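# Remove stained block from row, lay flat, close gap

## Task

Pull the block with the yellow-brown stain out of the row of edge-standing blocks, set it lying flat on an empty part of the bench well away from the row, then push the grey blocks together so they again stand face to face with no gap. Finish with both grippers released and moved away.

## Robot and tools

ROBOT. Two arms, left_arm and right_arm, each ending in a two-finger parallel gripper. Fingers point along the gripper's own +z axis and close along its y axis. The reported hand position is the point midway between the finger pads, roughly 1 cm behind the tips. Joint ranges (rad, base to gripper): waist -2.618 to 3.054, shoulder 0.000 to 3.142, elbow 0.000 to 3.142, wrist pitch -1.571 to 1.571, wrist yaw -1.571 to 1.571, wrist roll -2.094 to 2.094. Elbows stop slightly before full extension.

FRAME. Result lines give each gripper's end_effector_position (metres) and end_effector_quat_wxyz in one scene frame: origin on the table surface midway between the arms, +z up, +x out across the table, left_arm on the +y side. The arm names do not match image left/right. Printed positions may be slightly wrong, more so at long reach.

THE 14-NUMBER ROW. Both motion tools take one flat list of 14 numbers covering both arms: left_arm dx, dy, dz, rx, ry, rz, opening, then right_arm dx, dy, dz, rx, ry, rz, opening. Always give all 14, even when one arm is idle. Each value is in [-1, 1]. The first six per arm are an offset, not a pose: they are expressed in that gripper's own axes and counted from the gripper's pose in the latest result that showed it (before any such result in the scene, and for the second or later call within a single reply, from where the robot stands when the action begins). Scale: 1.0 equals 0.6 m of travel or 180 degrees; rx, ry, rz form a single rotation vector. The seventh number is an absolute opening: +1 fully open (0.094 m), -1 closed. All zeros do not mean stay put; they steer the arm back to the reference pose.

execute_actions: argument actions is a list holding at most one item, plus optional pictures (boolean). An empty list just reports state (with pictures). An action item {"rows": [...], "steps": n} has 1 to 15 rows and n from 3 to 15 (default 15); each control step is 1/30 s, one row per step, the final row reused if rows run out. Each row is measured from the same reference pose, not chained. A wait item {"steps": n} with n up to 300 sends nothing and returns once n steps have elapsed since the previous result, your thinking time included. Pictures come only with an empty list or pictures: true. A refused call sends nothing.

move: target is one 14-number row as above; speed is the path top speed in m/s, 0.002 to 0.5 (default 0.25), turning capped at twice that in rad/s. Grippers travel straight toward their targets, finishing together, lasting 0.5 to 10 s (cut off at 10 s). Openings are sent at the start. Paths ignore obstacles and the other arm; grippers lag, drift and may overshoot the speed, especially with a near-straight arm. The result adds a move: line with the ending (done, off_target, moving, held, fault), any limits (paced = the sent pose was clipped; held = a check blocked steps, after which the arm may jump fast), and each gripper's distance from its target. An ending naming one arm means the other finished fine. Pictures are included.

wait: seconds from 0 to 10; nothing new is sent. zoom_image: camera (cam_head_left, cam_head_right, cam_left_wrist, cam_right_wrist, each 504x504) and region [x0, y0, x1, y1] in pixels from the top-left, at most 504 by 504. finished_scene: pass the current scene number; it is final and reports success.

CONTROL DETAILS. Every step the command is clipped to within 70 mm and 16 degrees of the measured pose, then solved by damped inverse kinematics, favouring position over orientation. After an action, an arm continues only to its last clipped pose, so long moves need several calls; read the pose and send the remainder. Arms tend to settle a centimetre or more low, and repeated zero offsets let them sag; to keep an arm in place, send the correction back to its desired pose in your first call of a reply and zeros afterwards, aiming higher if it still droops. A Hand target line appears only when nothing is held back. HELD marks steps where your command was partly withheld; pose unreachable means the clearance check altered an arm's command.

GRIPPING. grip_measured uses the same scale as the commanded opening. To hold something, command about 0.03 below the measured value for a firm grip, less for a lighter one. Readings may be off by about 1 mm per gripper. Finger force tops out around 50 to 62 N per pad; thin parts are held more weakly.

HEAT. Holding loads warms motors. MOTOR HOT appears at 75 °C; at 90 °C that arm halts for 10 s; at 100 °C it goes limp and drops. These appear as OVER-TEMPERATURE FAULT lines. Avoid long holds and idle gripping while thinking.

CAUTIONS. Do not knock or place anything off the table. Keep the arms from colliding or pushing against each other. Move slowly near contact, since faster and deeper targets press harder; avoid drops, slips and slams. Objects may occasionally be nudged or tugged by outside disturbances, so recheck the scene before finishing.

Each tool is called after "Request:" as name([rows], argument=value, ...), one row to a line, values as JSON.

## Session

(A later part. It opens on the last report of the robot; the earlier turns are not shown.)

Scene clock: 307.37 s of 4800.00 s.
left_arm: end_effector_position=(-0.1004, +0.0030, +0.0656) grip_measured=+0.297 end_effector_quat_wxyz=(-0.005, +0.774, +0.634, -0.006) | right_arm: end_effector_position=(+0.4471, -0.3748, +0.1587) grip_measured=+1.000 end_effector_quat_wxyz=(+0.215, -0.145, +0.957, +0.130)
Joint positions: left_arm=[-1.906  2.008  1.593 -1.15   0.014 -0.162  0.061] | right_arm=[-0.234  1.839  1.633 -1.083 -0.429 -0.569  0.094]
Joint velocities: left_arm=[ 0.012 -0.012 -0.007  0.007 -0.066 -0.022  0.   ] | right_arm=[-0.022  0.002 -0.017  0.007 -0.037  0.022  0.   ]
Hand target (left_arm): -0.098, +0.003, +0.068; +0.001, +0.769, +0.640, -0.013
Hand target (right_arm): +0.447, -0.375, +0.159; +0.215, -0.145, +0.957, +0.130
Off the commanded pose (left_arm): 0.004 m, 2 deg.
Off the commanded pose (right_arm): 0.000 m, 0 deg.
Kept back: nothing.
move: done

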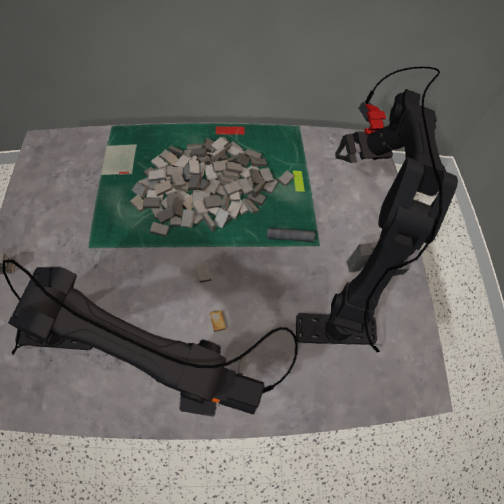

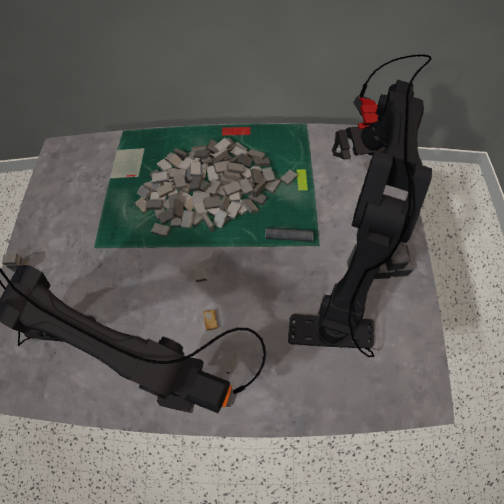

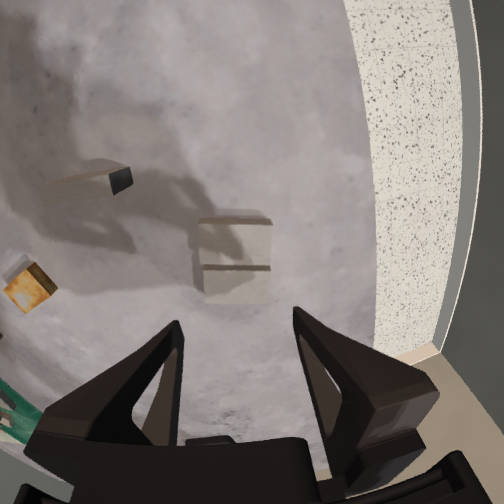

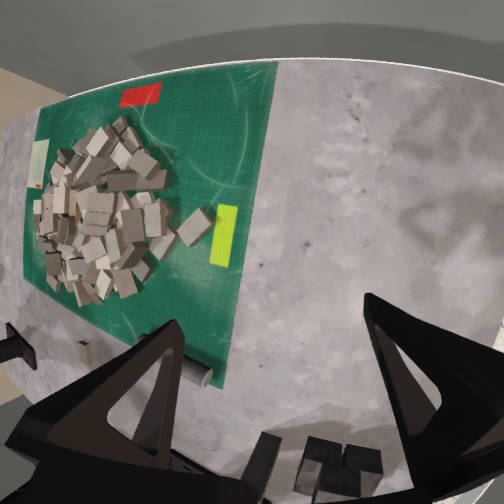

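Request:
move(target=[0.003,0,0.088,0,0,0,0.3,0,0,0,0,0,0,1], speed=0.06)

Request:
move(target=[0,0,0.005,0,0,0,-0.22,0,0,0,0,0,0,1])

Request:
move(target=[0,0,-0.12,0,0,0,-0.22,0,0,0,0,0,0,1], speed=0.12)

Scene clock: 308.97 s of 4800.00 s.
left_arm: end_effector_position=(-0.1009, +0.0015, +0.0224) grip_measured=+0.297 end_effector_quat_wxyz=(-0.001, +0.773, +0.634, -0.013) | right_arm: end_effector_position=(+0.4471, -0.3749, +0.1587) grip_measured=+1.000 end_effector_quat_wxyz=(+0.215, -0.145, +0.957, +0.130)
Joint positions: left_arm=[-1.906  2.041  1.465 -0.972  0.014 -0.164  0.061] | right_arm=[-0.234  1.839  1.633 -1.083 -0.429 -0.569  0.094]
Joint velocities: left_arm=[ 0.002 -0.007 -0.012 -0.007  0.037  0.051 -0.   ] | right_arm=[-0.002 -0.007 -0.017 -0.007  0.007 -0.022  0.   ]
Hand target (left_arm): -0.100, +0.005, +0.013; -0.005, +0.774, +0.634, -0.006
Hand target (right_arm): +0.447, -0.375, +0.159; +0.215, -0.145, +0.957, +0.130
Off the commanded pose (left_arm): 0.010 m, 1 deg.
Off the commanded pose (right_arm): 0.000 m, 0 deg.
Kept back: nothing.
move: done

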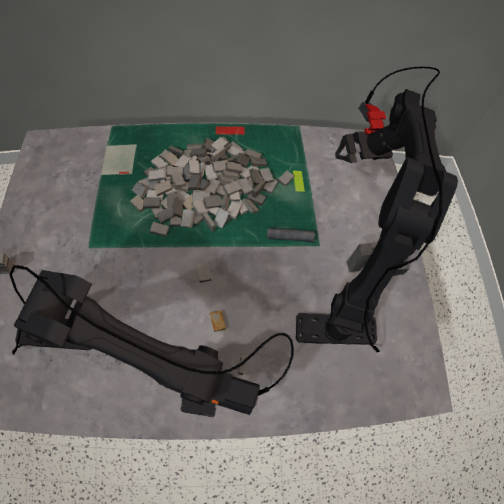

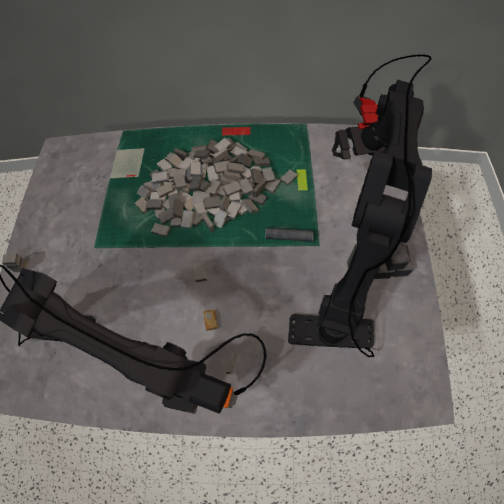

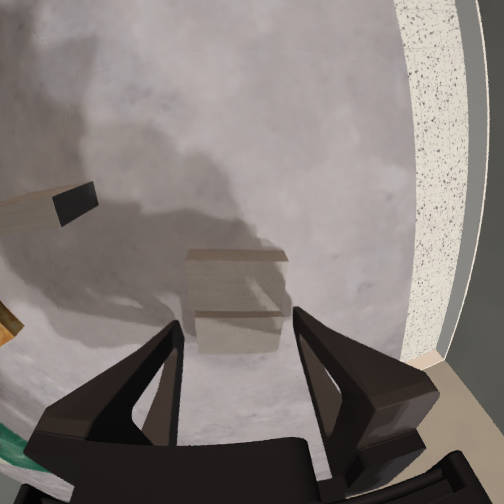

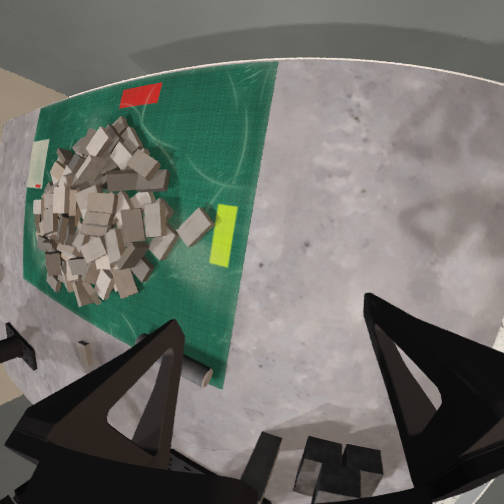

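Scene clock: 309.67 s of 4800.00 s.
left_arm: end_effector_position=(-0.1010, +0.0015, +0.0224) grip_measured=-0.063 end_effector_quat_wxyz=(-0.001, +0.773, +0.634, -0.014) | right_arm: end_effector_position=(+0.4471, -0.3749, +0.1587) grip_measured=+1.000 end_effector_quat_wxyz=(+0.215, -0.145, +0.957, +0.130)
Joint positions: left_arm=[-1.906  2.041  1.465 -0.972  0.015 -0.164  0.044] | right_arm=[-0.234  1.839  1.633 -1.083 -0.429 -0.569  0.094]
Joint velocities: left_arm=[ 0.007  0.007 -0.002  0.066  0.095  0.051 -0.001] | right_arm=[-0.017 -0.002  0.007  0.051 -0.081  0.051  0.   ]
Hand target (left_arm): -0.101, +0.001, +0.019; -0.001, +0.773, +0.634, -0.013
Hand target (right_arm): +0.447, -0.375, +0.159; +0.215, -0.145, +0.957, +0.130
Off the commanded pose (left_arm): 0.003 m, 0 deg.
Off the commanded pose (right_arm): 0.000 m, 0 deg.
Kept back: nothing.
move: done

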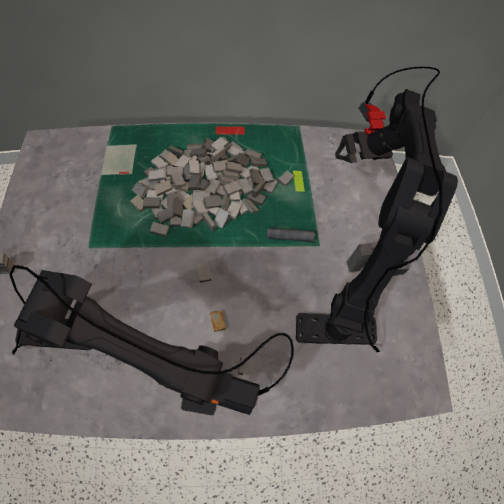

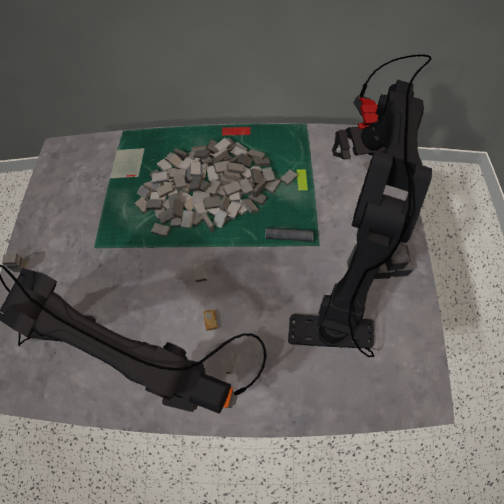

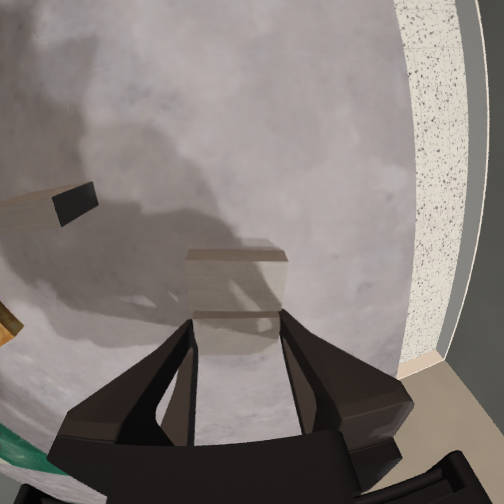

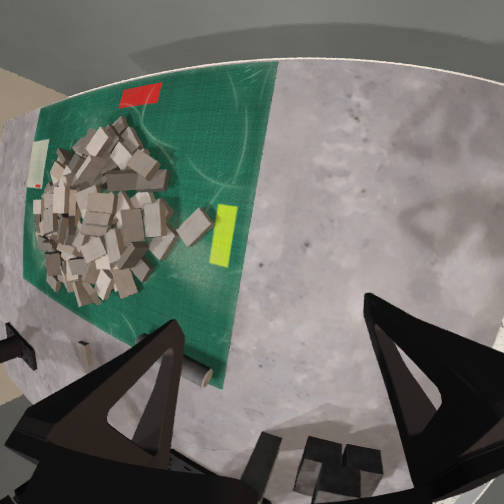

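Scene clock: 310.87 s of 4800.00 s.
left_arm: end_effector_position=(-0.0997, +0.0049, +0.0824) grip_measured=-0.063 end_effector_quat_wxyz=(-0.006, +0.773, +0.634, -0.005) | right_arm: end_effector_position=(+0.4471, -0.3749, +0.1586) grip_measured=+1.000 end_effector_quat_wxyz=(+0.215, -0.145, +0.957, +0.130)
Joint positions: left_arm=[-1.906  1.993  1.64  -1.214  0.015 -0.164  0.044] | right_arm=[-0.234  1.839  1.633 -1.083 -0.429 -0.569  0.094]
Joint velocities: left_arm=[-0.007  0.002 -0.007  0.007 -0.125  0.051 -0.002] | right_arm=[ 0.002 -0.002  0.002  0.007 -0.022  0.007  0.   ]
Hand target (left_arm): -0.100, +0.003, +0.094; -0.001, +0.773, +0.634, -0.014
Hand target (right_arm): +0.447, -0.375, +0.159; +0.215, -0.145, +0.957, +0.130
Off the commanded pose (left_arm): 0.012 m, 1 deg.
Off the commanded pose (right_arm): 0.000 m, 0 deg.
Kept back: nothing.
move: off_target (left_arm)

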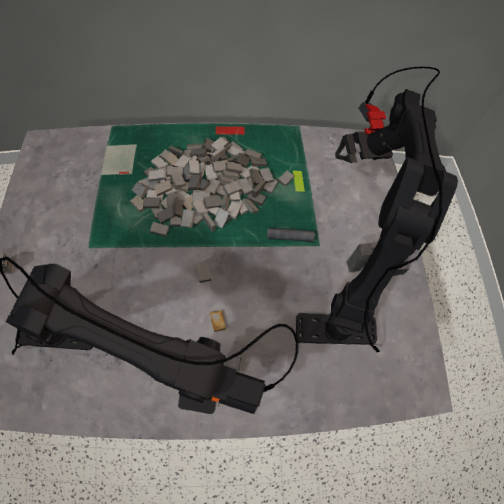

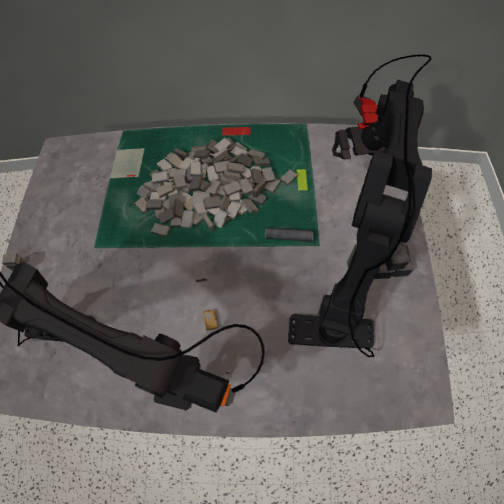

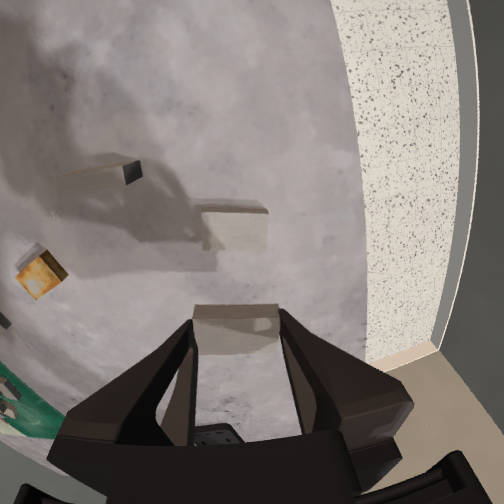

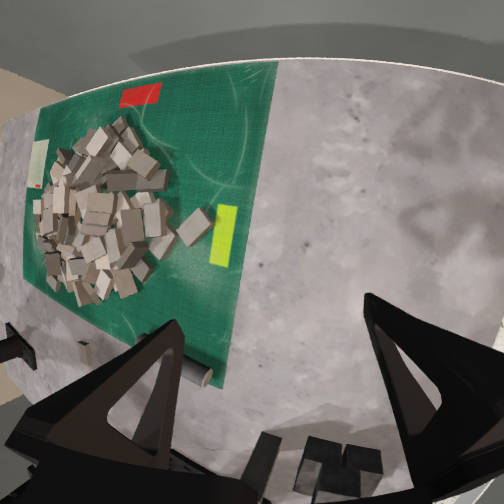

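Request:
move(target=[-0.086,0.125,-0.035,0,0,0,-0.22,0,0,0,0,0,0,1])

Request:
move(target=[0,0,0,0,-0.49,0,-0.22,0,0,0,0,0,0,1])

Request:
move(target=[0.07,0,0,0,0,0,-0.22,0,0,0,0,0,0,1], speed=0.07)

Scene clock: 312.20 s of 4800.00 s.
left_arm: end_effector_position=(-0.0319, -0.0599, +0.1018) grip_measured=-0.063 end_effector_quat_wxyz=(+0.000, +0.767, +0.641, -0.008) | right_arm: end_effector_position=(+0.4471, -0.3750, +0.1586) grip_measured=+1.000 end_effector_quat_wxyz=(+0.215, -0.145, +0.957, +0.130)
Joint positions: left_arm=[-1.703  2.176  1.993 -1.377  0.01   0.02   0.044] | right_arm=[-0.234  1.839  1.633 -1.083 -0.428 -0.569  0.094]
Joint velocities: left_arm=[-0.012 -0.017 -0.002  0.037 -0.022  0.051  0.   ] | right_arm=[ 0.012 -0.007 -0.017 -0.022 -0.037 -0.022  0.   ]
Hand target (left_arm): -0.035, -0.060, +0.103; -0.003, +0.773, +0.634, -0.005
Hand target (right_arm): +0.447, -0.375, +0.159; +0.215, -0.145, +0.957, +0.130
Off the commanded pose (left_arm): 0.004 m, 1 deg.
Off the commanded pose (right_arm): 0.000 m, 0 deg.
Kept back: nothing.
move: done

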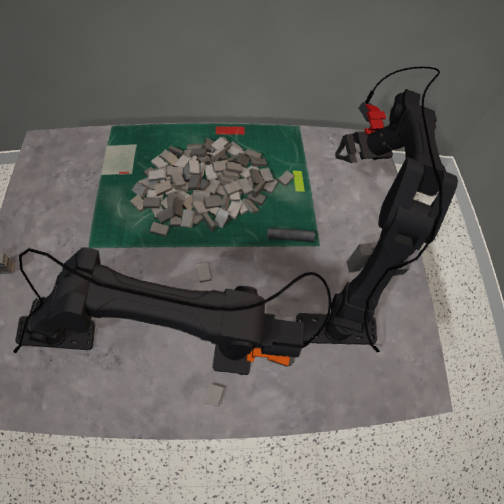

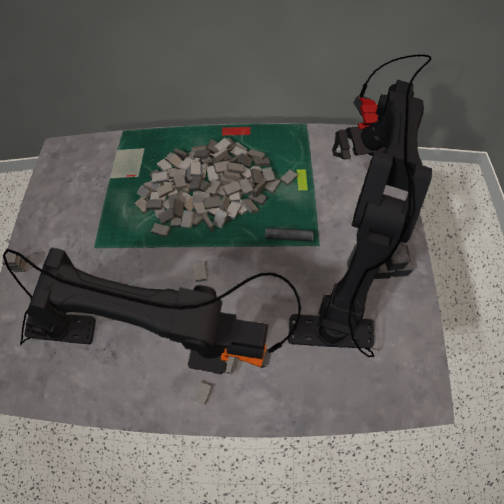

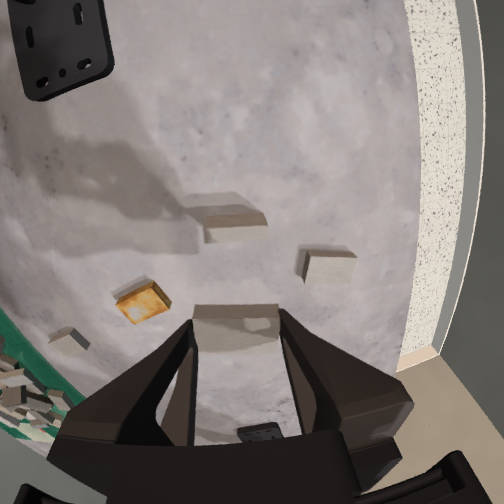

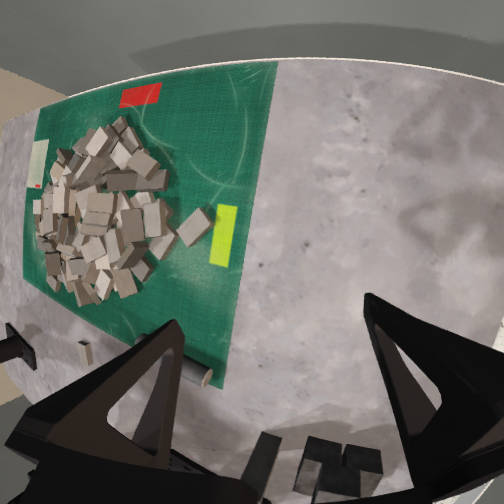

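Scene clock: 316.07 s of 4800.00 s.
left_arm: end_effector_position=(-0.0352, -0.0615, +0.1048) grip_measured=-0.063 end_effector_quat_wxyz=(+0.446, +0.560, +0.457, -0.528) | right_arm: end_effector_position=(+0.4471, -0.3750, +0.1586) grip_measured=+1.000 end_effector_quat_wxyz=(+0.215, -0.145, +0.957, +0.130)
Joint positions: left_arm=[-1.703  1.972  0.382  1.547  0.027  0.018  0.044] | right_arm=[-0.234  1.839  1.633 -1.083 -0.428 -0.569  0.094]
Joint velocities: left_arm=[ 0.002 -0.007 -0.012 -0.022 -0.037 -0.081 -0.001] | right_arm=[-0.007 -0.012 -0.002 -0.022  0.022  0.037  0.   ]
Hand target (left_arm): -0.032, -0.060, +0.103; +0.445, +0.556, +0.460, -0.531
Hand target (right_arm): +0.447, -0.375, +0.159; +0.215, -0.145, +0.957, +0.130
Off the commanded pose (left_arm): 0.005 m, 2 deg.
Off the commanded pose (right_arm): 0.000 m, 0 deg.
joint sent to its limit (left arm) — the command would take joint 4 (wrist pitch) past its upper limit, so that joint was sent only as far as its limit.
Kept back: nothing.
move: done

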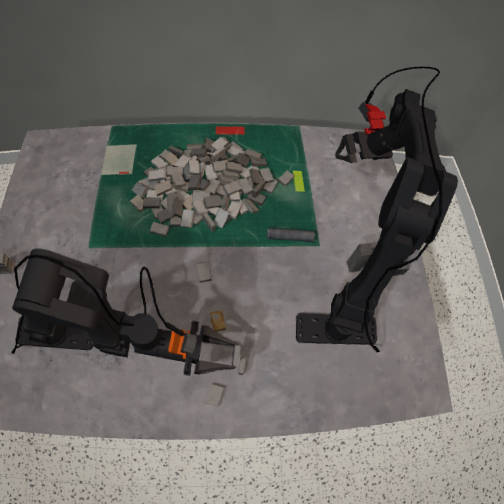

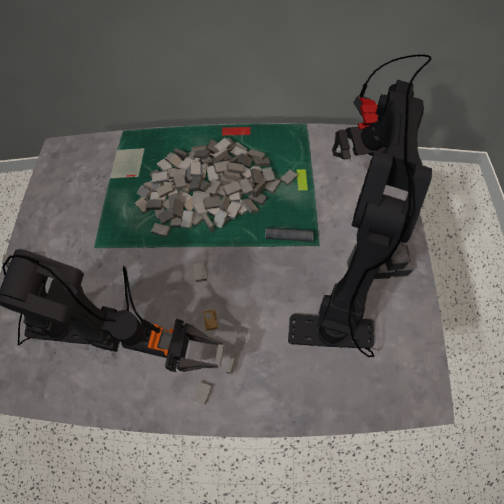

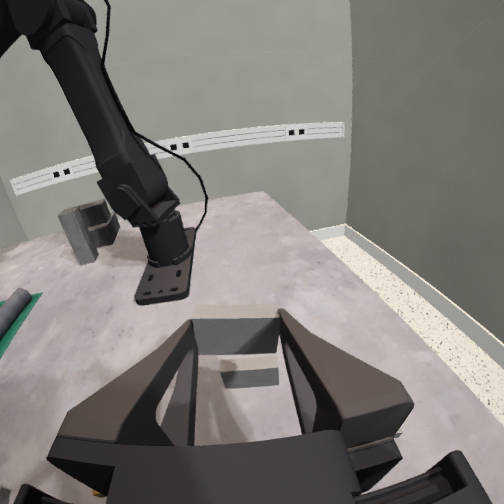

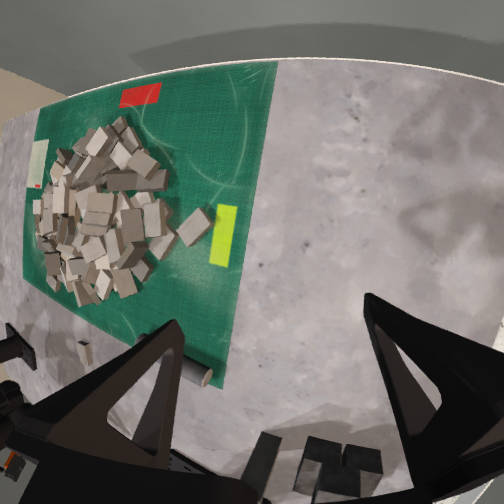

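Scene clock: 316.97 s of 4800.00 s.
left_arm: end_effector_position=(-0.0346, -0.0578, +0.0621) grip_measured=-0.063 end_effector_quat_wxyz=(+0.421, +0.586, +0.479, -0.500) | right_arm: end_effector_position=(+0.4471, -0.3750, +0.1586) grip_measured=+1.000 end_effector_quat_wxyz=(+0.215, -0.145, +0.957, +0.130)
Joint positions: left_arm=[-1.703  2.082  0.382  1.554  0.027  0.018  0.044] | right_arm=[-0.234  1.839  1.633 -1.083 -0.428 -0.569  0.094]
Joint velocities: left_arm=[ 0.007  0.007 -0.007  0.007  0.007 -0.066  0.   ] | right_arm=[-0.012  0.002 -0.012  0.022  0.037 -0.037  0.   ]
Hand target (left_arm): -0.034, -0.060, +0.063; +0.424, +0.583, +0.476, -0.503
Hand target (right_arm): +0.447, -0.375, +0.159; +0.215, -0.145, +0.957, +0.130
Off the commanded pose (left_arm): 0.002 m, 6 deg.
Off the commanded pose (right_arm): 0.000 m, 0 deg.
joint sent to its limit (left arm) — the command would take joint 4 (wrist pitch) past its upper limit, so that joint was sent only as far as its limit.
Kept back: nothing.
move: off_target (left_arm)

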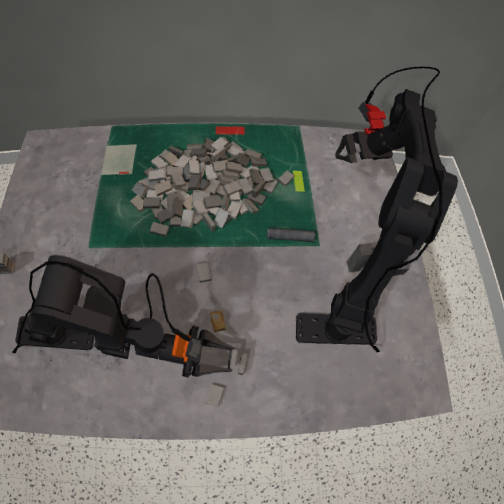

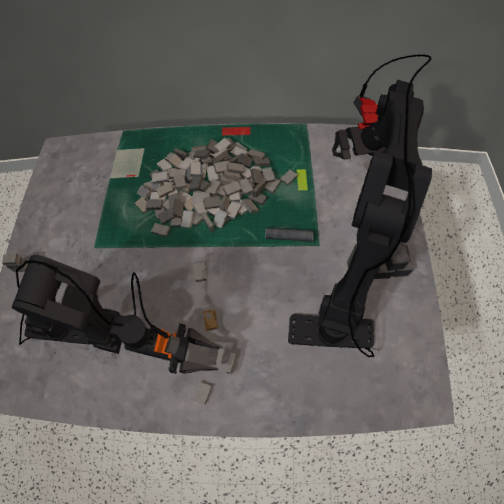

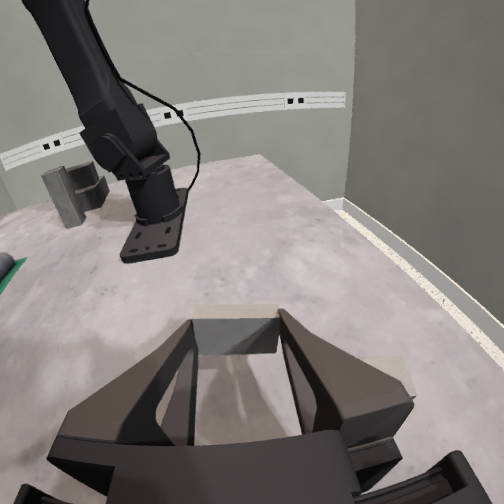

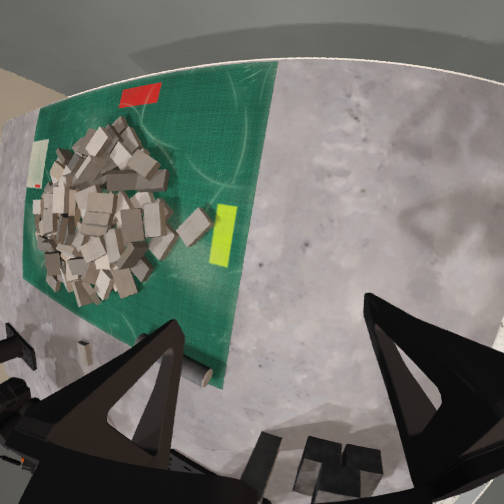

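Request:
move(target=[0.06,0,0.006,0,0,0,-0.22,0,0,0,0,0,0,1], speed=0.05)

Request:
zoom_image(camera="cam_head_left", region=[170,310,290,410])

Scene clock: 318.17 s of 4800.00 s.
left_arm: end_effector_position=(-0.0338, -0.0527, +0.0333) grip_measured=-0.063 end_effector_quat_wxyz=(+0.405, +0.601, +0.492, -0.482) | right_arm: end_effector_position=(+0.4470, -0.3751, +0.1585) grip_measured=+1.000 end_effector_quat_wxyz=(+0.215, -0.145, +0.957, +0.129)
Joint positions: left_arm=[-1.703  2.168  0.382  1.578  0.027  0.018  0.044] | right_arm=[-0.234  1.839  1.633 -1.083 -0.427 -0.569  0.094]
Joint velocities: left_arm=[-0.002  0.002 -0.002 -0.081  0.037 -0.051  0.001] | right_arm=[ 0.002  0.002  0.012 -0.037 -0.007 -0.081  0.   ]
Hand target (left_arm): -0.034, -0.056, +0.026; +0.402, +0.604, +0.494, -0.479
Hand target (right_arm): +0.447, -0.375, +0.159; +0.215, -0.145, +0.957, +0.130
Off the commanded pose (left_arm): 0.008 m, 4 deg.
Off the commanded pose (right_arm): 0.000 m, 0 deg.
joint sent to its limit (left arm) — the command would take joint 4 (wrist pitch) past its upper limit, so that joint was sent only as far as its limit.
Kept back: nothing.
move: off_target (left_arm)

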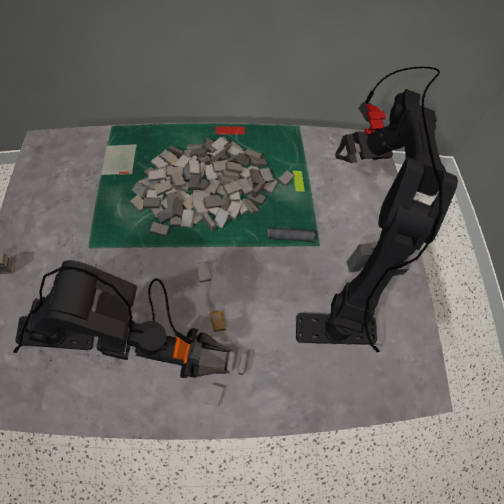

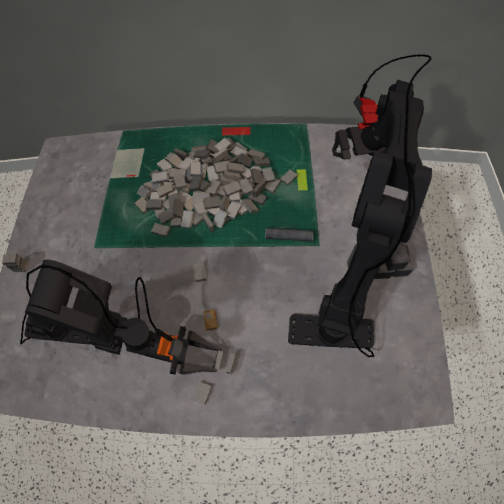

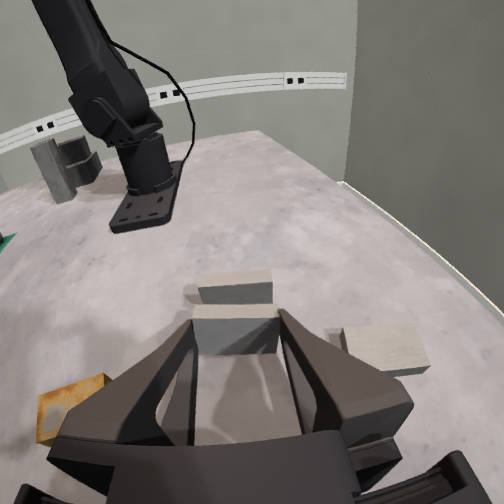

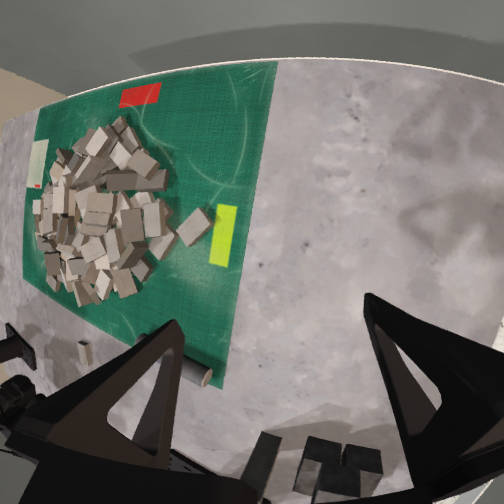

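Region (170, 310, 290, 410) of cam_head_left's 504x504 image, scaled by 4.200, with more detail than that image has.

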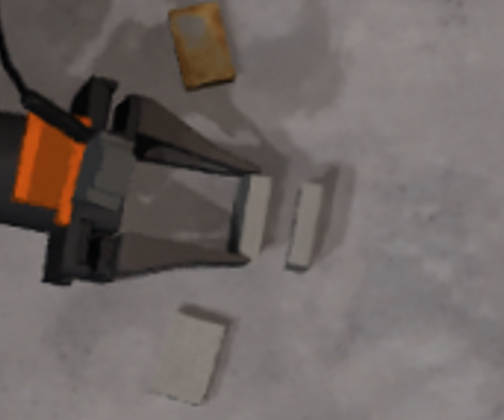

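Request:
move(target=[0.006,0,0,0,0,0,-0.22,0,0,0,0,0,0,1], speed=0.03)

Request:
move(target=[0,0,0,0,0,0,0.2,0,0,0,0,0,0,1])

Request:
move(target=[-0.03,0,-0.06,0,0,0,0.2,0,0,0,0,0,0,1], speed=0.08)

Scene clock: 319.10 s of 4800.00 s.
left_arm: end_effector_position=(-0.0338, -0.0527, +0.0333) grip_measured=-0.063 end_effector_quat_wxyz=(+0.405, +0.601, +0.492, -0.482) | right_arm: end_effector_position=(+0.4470, -0.3752, +0.1585) grip_measured=+1.000 end_effector_quat_wxyz=(+0.215, -0.145, +0.957, +0.129)
Joint positions: left_arm=[-1.703  2.168  0.382  1.578  0.027  0.018  0.044] | right_arm=[-0.234  1.839  1.633 -1.083 -0.427 -0.569  0.094]
Joint velocities: left_arm=[-0.002  0.002 -0.012 -0.037  0.037  0.007 -0.   ] | right_arm=[-0.017 -0.007  0.002 -0.022 -0.022  0.007  0.   ]
Hand target (left_arm): -0.034, -0.052, +0.030; +0.403, +0.603, +0.494, -0.479
Hand target (right_arm): +0.447, -0.375, +0.159; +0.215, -0.145, +0.957, +0.129
Off the commanded pose (left_arm): 0.004 m, 0 deg.
Off the commanded pose (right_arm): 0.000 m, 0 deg.
joint sent to its limit (left arm) — the command would take joint 4 (wrist pitch) past its upper limit, so that joint was sent only as far as its limit.
Kept back: nothing.
move: done

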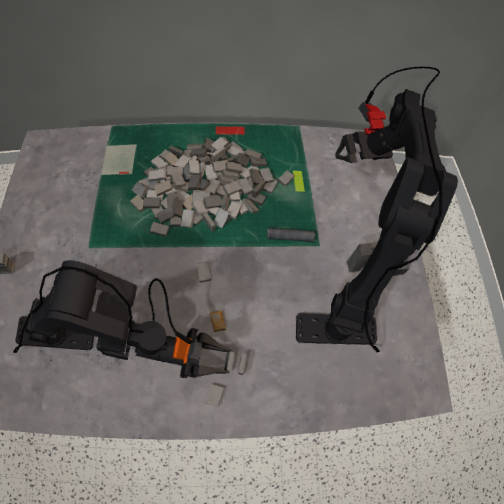

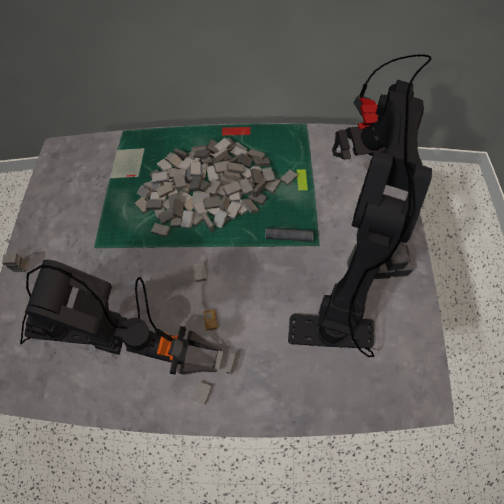

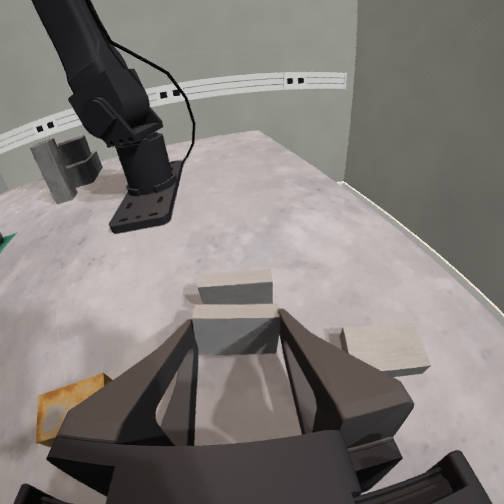

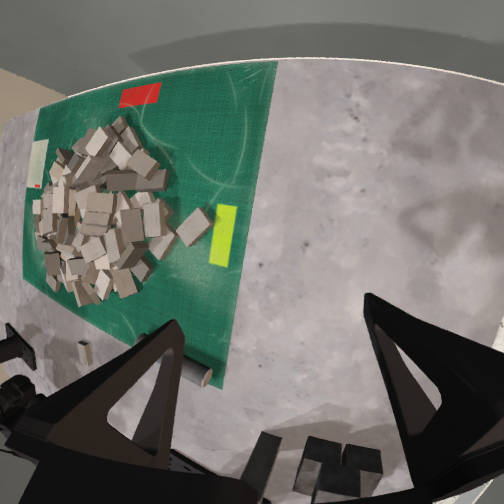

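Scene clock: 319.60 s of 4800.00 s.
left_arm: end_effector_position=(-0.0338, -0.0527, +0.0333) grip_measured=+0.197 end_effector_quat_wxyz=(+0.405, +0.601, +0.492, -0.482) | right_arm: end_effector_position=(+0.4470, -0.3752, +0.1585) grip_measured=+1.000 end_effector_quat_wxyz=(+0.215, -0.145, +0.957, +0.129)
Joint positions: left_arm=[-1.703  2.168  0.382  1.578  0.027  0.018  0.056] | right_arm=[-0.234  1.839  1.633 -1.083 -0.427 -0.569  0.094]
Joint velocities: left_arm=[-0.007 -0.002  0.017 -0.007 -0.037  0.037 -0.001] | right_arm=[-0.012  0.002  0.007  0.037 -0.037 -0.066  0.   ]
Hand target (left_arm): -0.034, -0.053, +0.033; +0.405, +0.601, +0.493, -0.482
Hand target (right_arm): +0.447, -0.375, +0.159; +0.215, -0.145, +0.957, +0.129
Off the commanded pose (left_arm): 0.000 m, 0 deg.
Off the commanded pose (right_arm): 0.000 m, 0 deg.
joint sent to its limit (left arm) — the command would take joint 4 (wrist pitch) past its upper limit, so that joint was sent only as far as its limit.
Kept back: nothing.
move: done

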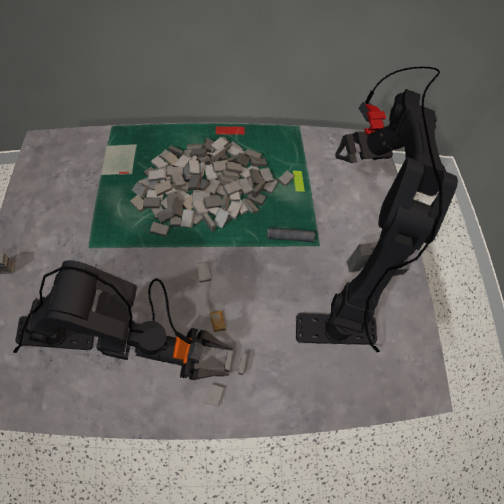

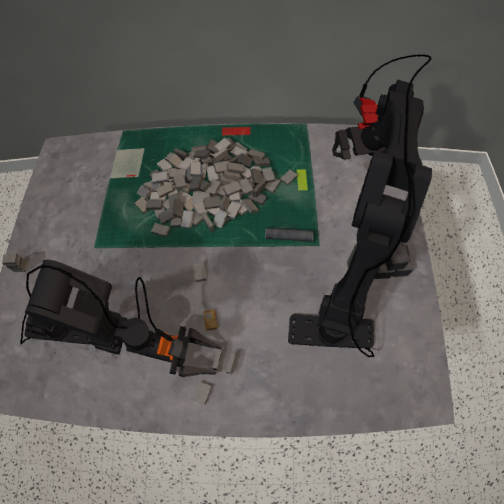

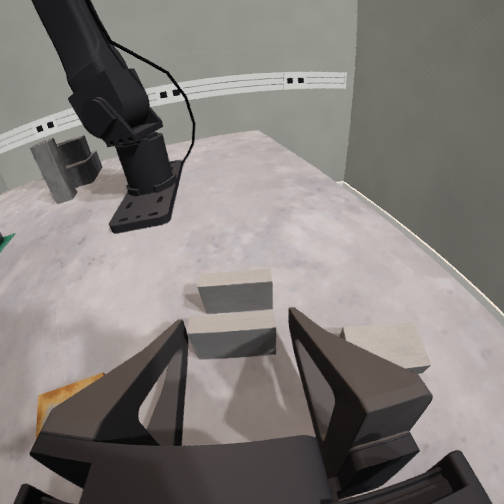

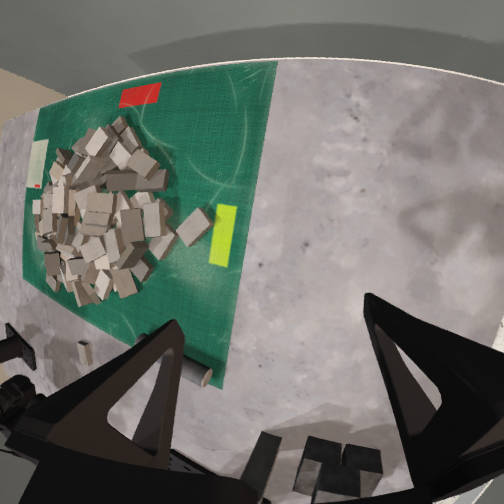

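Scene clock: 320.43 s of 4800.00 s.
left_arm: end_effector_position=(-0.0301, -0.0293, +0.0677) grip_measured=+0.197 end_effector_quat_wxyz=(+0.417, +0.590, +0.483, -0.495) | right_arm: end_effector_position=(+0.4470, -0.3752, +0.1585) grip_measured=+1.000 end_effector_quat_wxyz=(+0.215, -0.145, +0.957, +0.129)
Joint positions: left_arm=[-1.703  1.993  0.265  1.566  0.027  0.018  0.056] | right_arm=[-0.234  1.839  1.633 -1.083 -0.427 -0.569  0.094]
Joint velocities: left_arm=[ 0.012  0.002 -0.007  0.007 -0.066 -0.037 -0.001] | right_arm=[-0.017 -0.027 -0.002 -0.007 -0.022 -0.022  0.   ]
Hand target (left_arm): -0.028, -0.022, +0.059; +0.405, +0.601, +0.492, -0.482
Hand target (right_arm): +0.447, -0.375, +0.159; +0.215, -0.145, +0.957, +0.129
Off the commanded pose (left_arm): 0.012 m, 3 deg.
Off the commanded pose (right_arm): 0.000 m, 0 deg.
Kept back: nothing.
move: off_target (left_arm)

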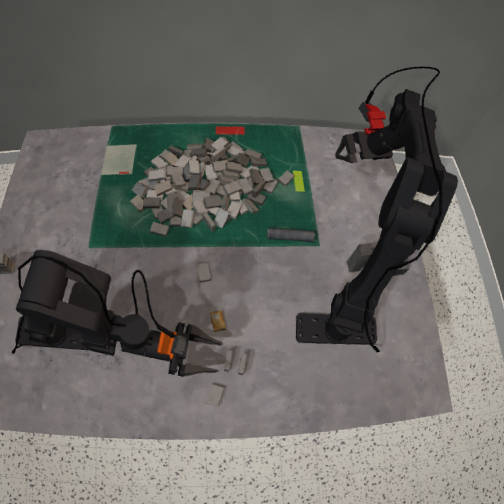

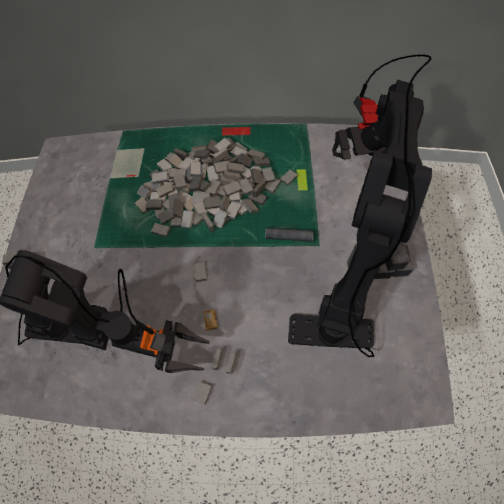

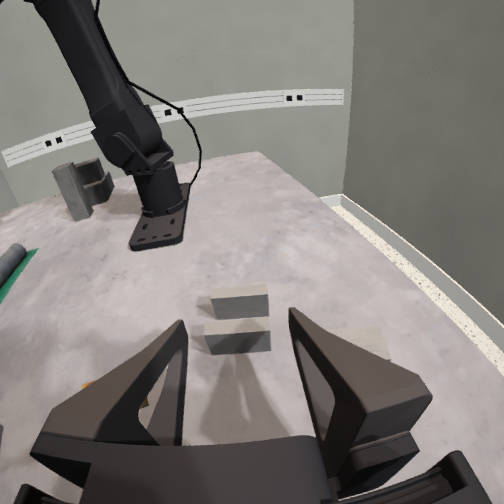

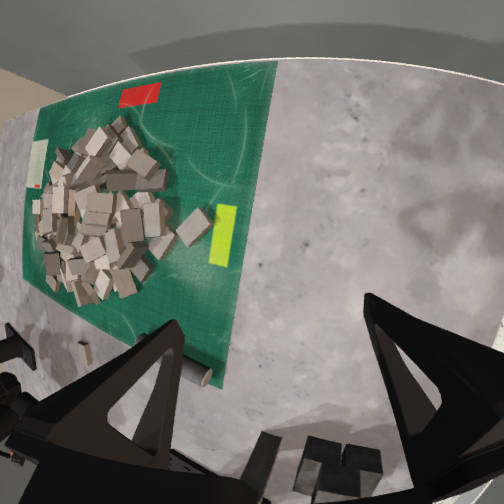

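Request:
move(target=[-0.05,0,0.02,0,0.44,0,0.3,0,0,0,0,0,0,1])

Scene clock: 324.13 s of 4800.00 s.
left_arm: end_effector_position=(-0.0292, -0.0459, +0.0953) grip_measured=+0.297 end_effector_quat_wxyz=(+0.010, +0.766, +0.642, -0.018) | right_arm: end_effector_position=(+0.4470, -0.3753, +0.1585) grip_measured=+1.000 end_effector_quat_wxyz=(+0.215, -0.145, +0.957, +0.129)
Joint positions: left_arm=[-1.703  2.079  1.816 -1.268  0.008  0.018  0.061] | right_arm=[-0.234  1.839  1.633 -1.083 -0.426 -0.569  0.094]
Joint velocities: left_arm=[-0.012  0.007 -0.002 -0.037  0.037  0.022 -0.001] | right_arm=[-0.017 -0.012 -0.007 -0.022 -0.066 -0.051  0.   ]
Hand target (left_arm): -0.033, -0.046, +0.095; +0.008, +0.769, +0.639, -0.010
Hand target (right_arm): +0.447, -0.375, +0.158; +0.215, -0.145, +0.957, +0.129
Off the commanded pose (left_arm): 0.004 m, 2 deg.
Off the commanded pose (right_arm): 0.000 m, 0 deg.
Kept back: nothing.
move: done

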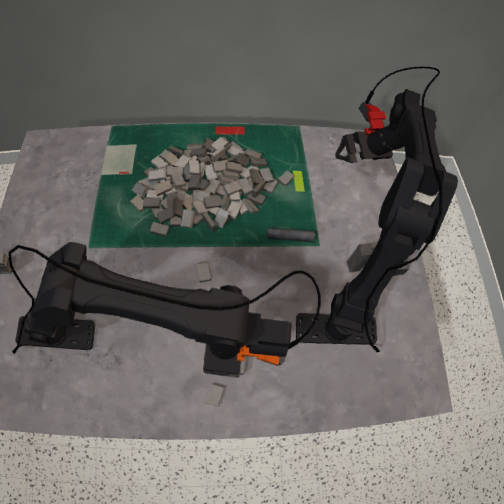

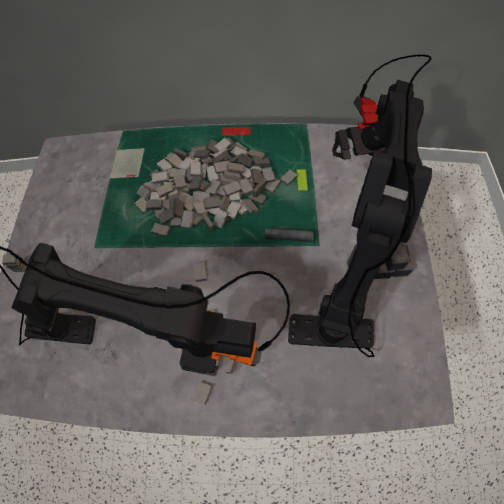

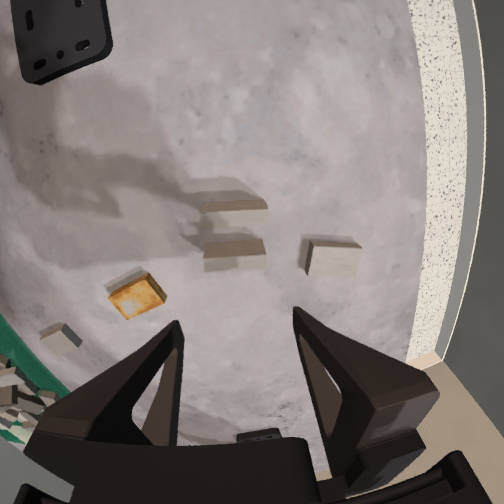

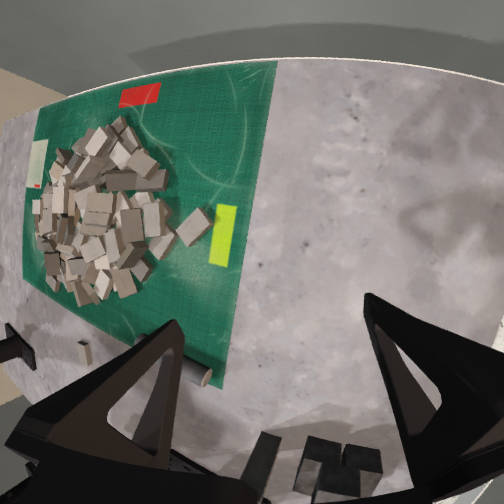

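Request:
execute_actions(actions=[])

Scene clock: 324.67 s of 4800.00 s.
left_arm: end_effector_position=(-0.0291, -0.0454, +0.0953) grip_measured=+0.297 end_effector_quat_wxyz=(+0.010, +0.766, +0.642, -0.017) | right_arm: end_effector_position=(+0.4470, -0.3753, +0.1585) grip_measured=+1.000 end_effector_quat_wxyz=(+0.215, -0.145, +0.957, +0.129)
Joint positions: left_arm=[-1.703  2.079  1.816 -1.27   0.008  0.018  0.061] | right_arm=[-0.234  1.839  1.633 -1.083 -0.426 -0.569  0.094]
Joint velocities: left_arm=[-0.007 -0.002  0.002  0.066  0.007  0.022  0.   ] | right_arm=[-0.012  0.012  0.002 -0.081 -0.007  0.022  0.   ]
Hand target (left_arm): -0.033, -0.046, +0.095; +0.008, +0.769, +0.639, -0.010
Hand target (right_arm): +0.447, -0.375, +0.158; +0.215, -0.145, +0.957, +0.129
Off the commanded pose (left_arm): 0.004 m, 2 deg.
Off the commanded pose (right_arm): 0.000 m, 0 deg.
Kept back: nothing.
Steps of this call (steps 1 to 16: nothing new was sent). Readings (end_effector_position):
1: left_arm (-0.0292, -0.0458, +0.0953) | right_arm (+0.4470, -0.3753, +0.1585)
2: left_arm (-0.0292, -0.0457, +0.0953) | right_arm (+0.4470, -0.3753, +0.1585)
4: left_arm (-0.0292, -0.0455, +0.0953) | right_arm (+0.4470, -0.3753, +0.1585)
8: left_arm (-0.0291, -0.0454, +0.0953) | right_arm (+0.4470, -0.3753, +0.1585)
16: the state above

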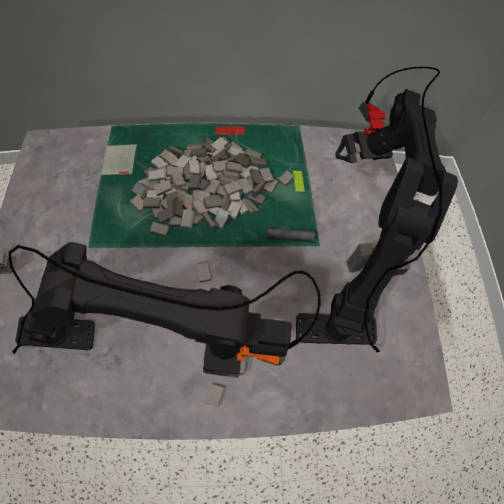

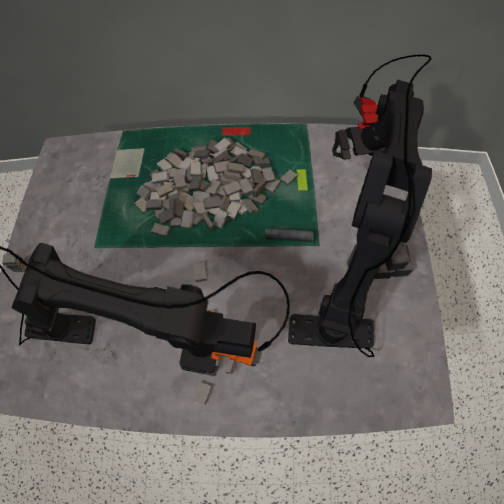

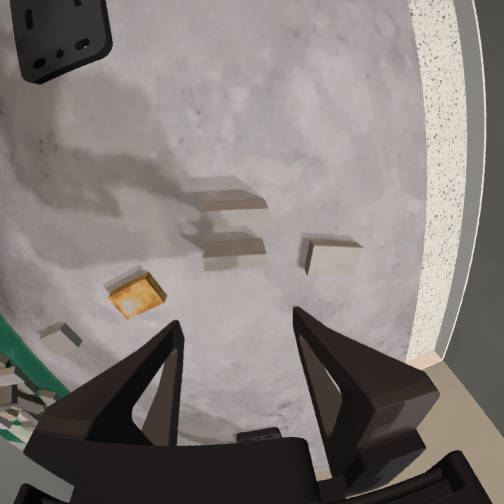

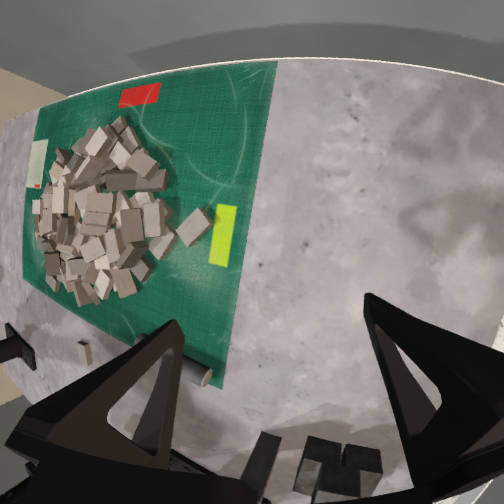

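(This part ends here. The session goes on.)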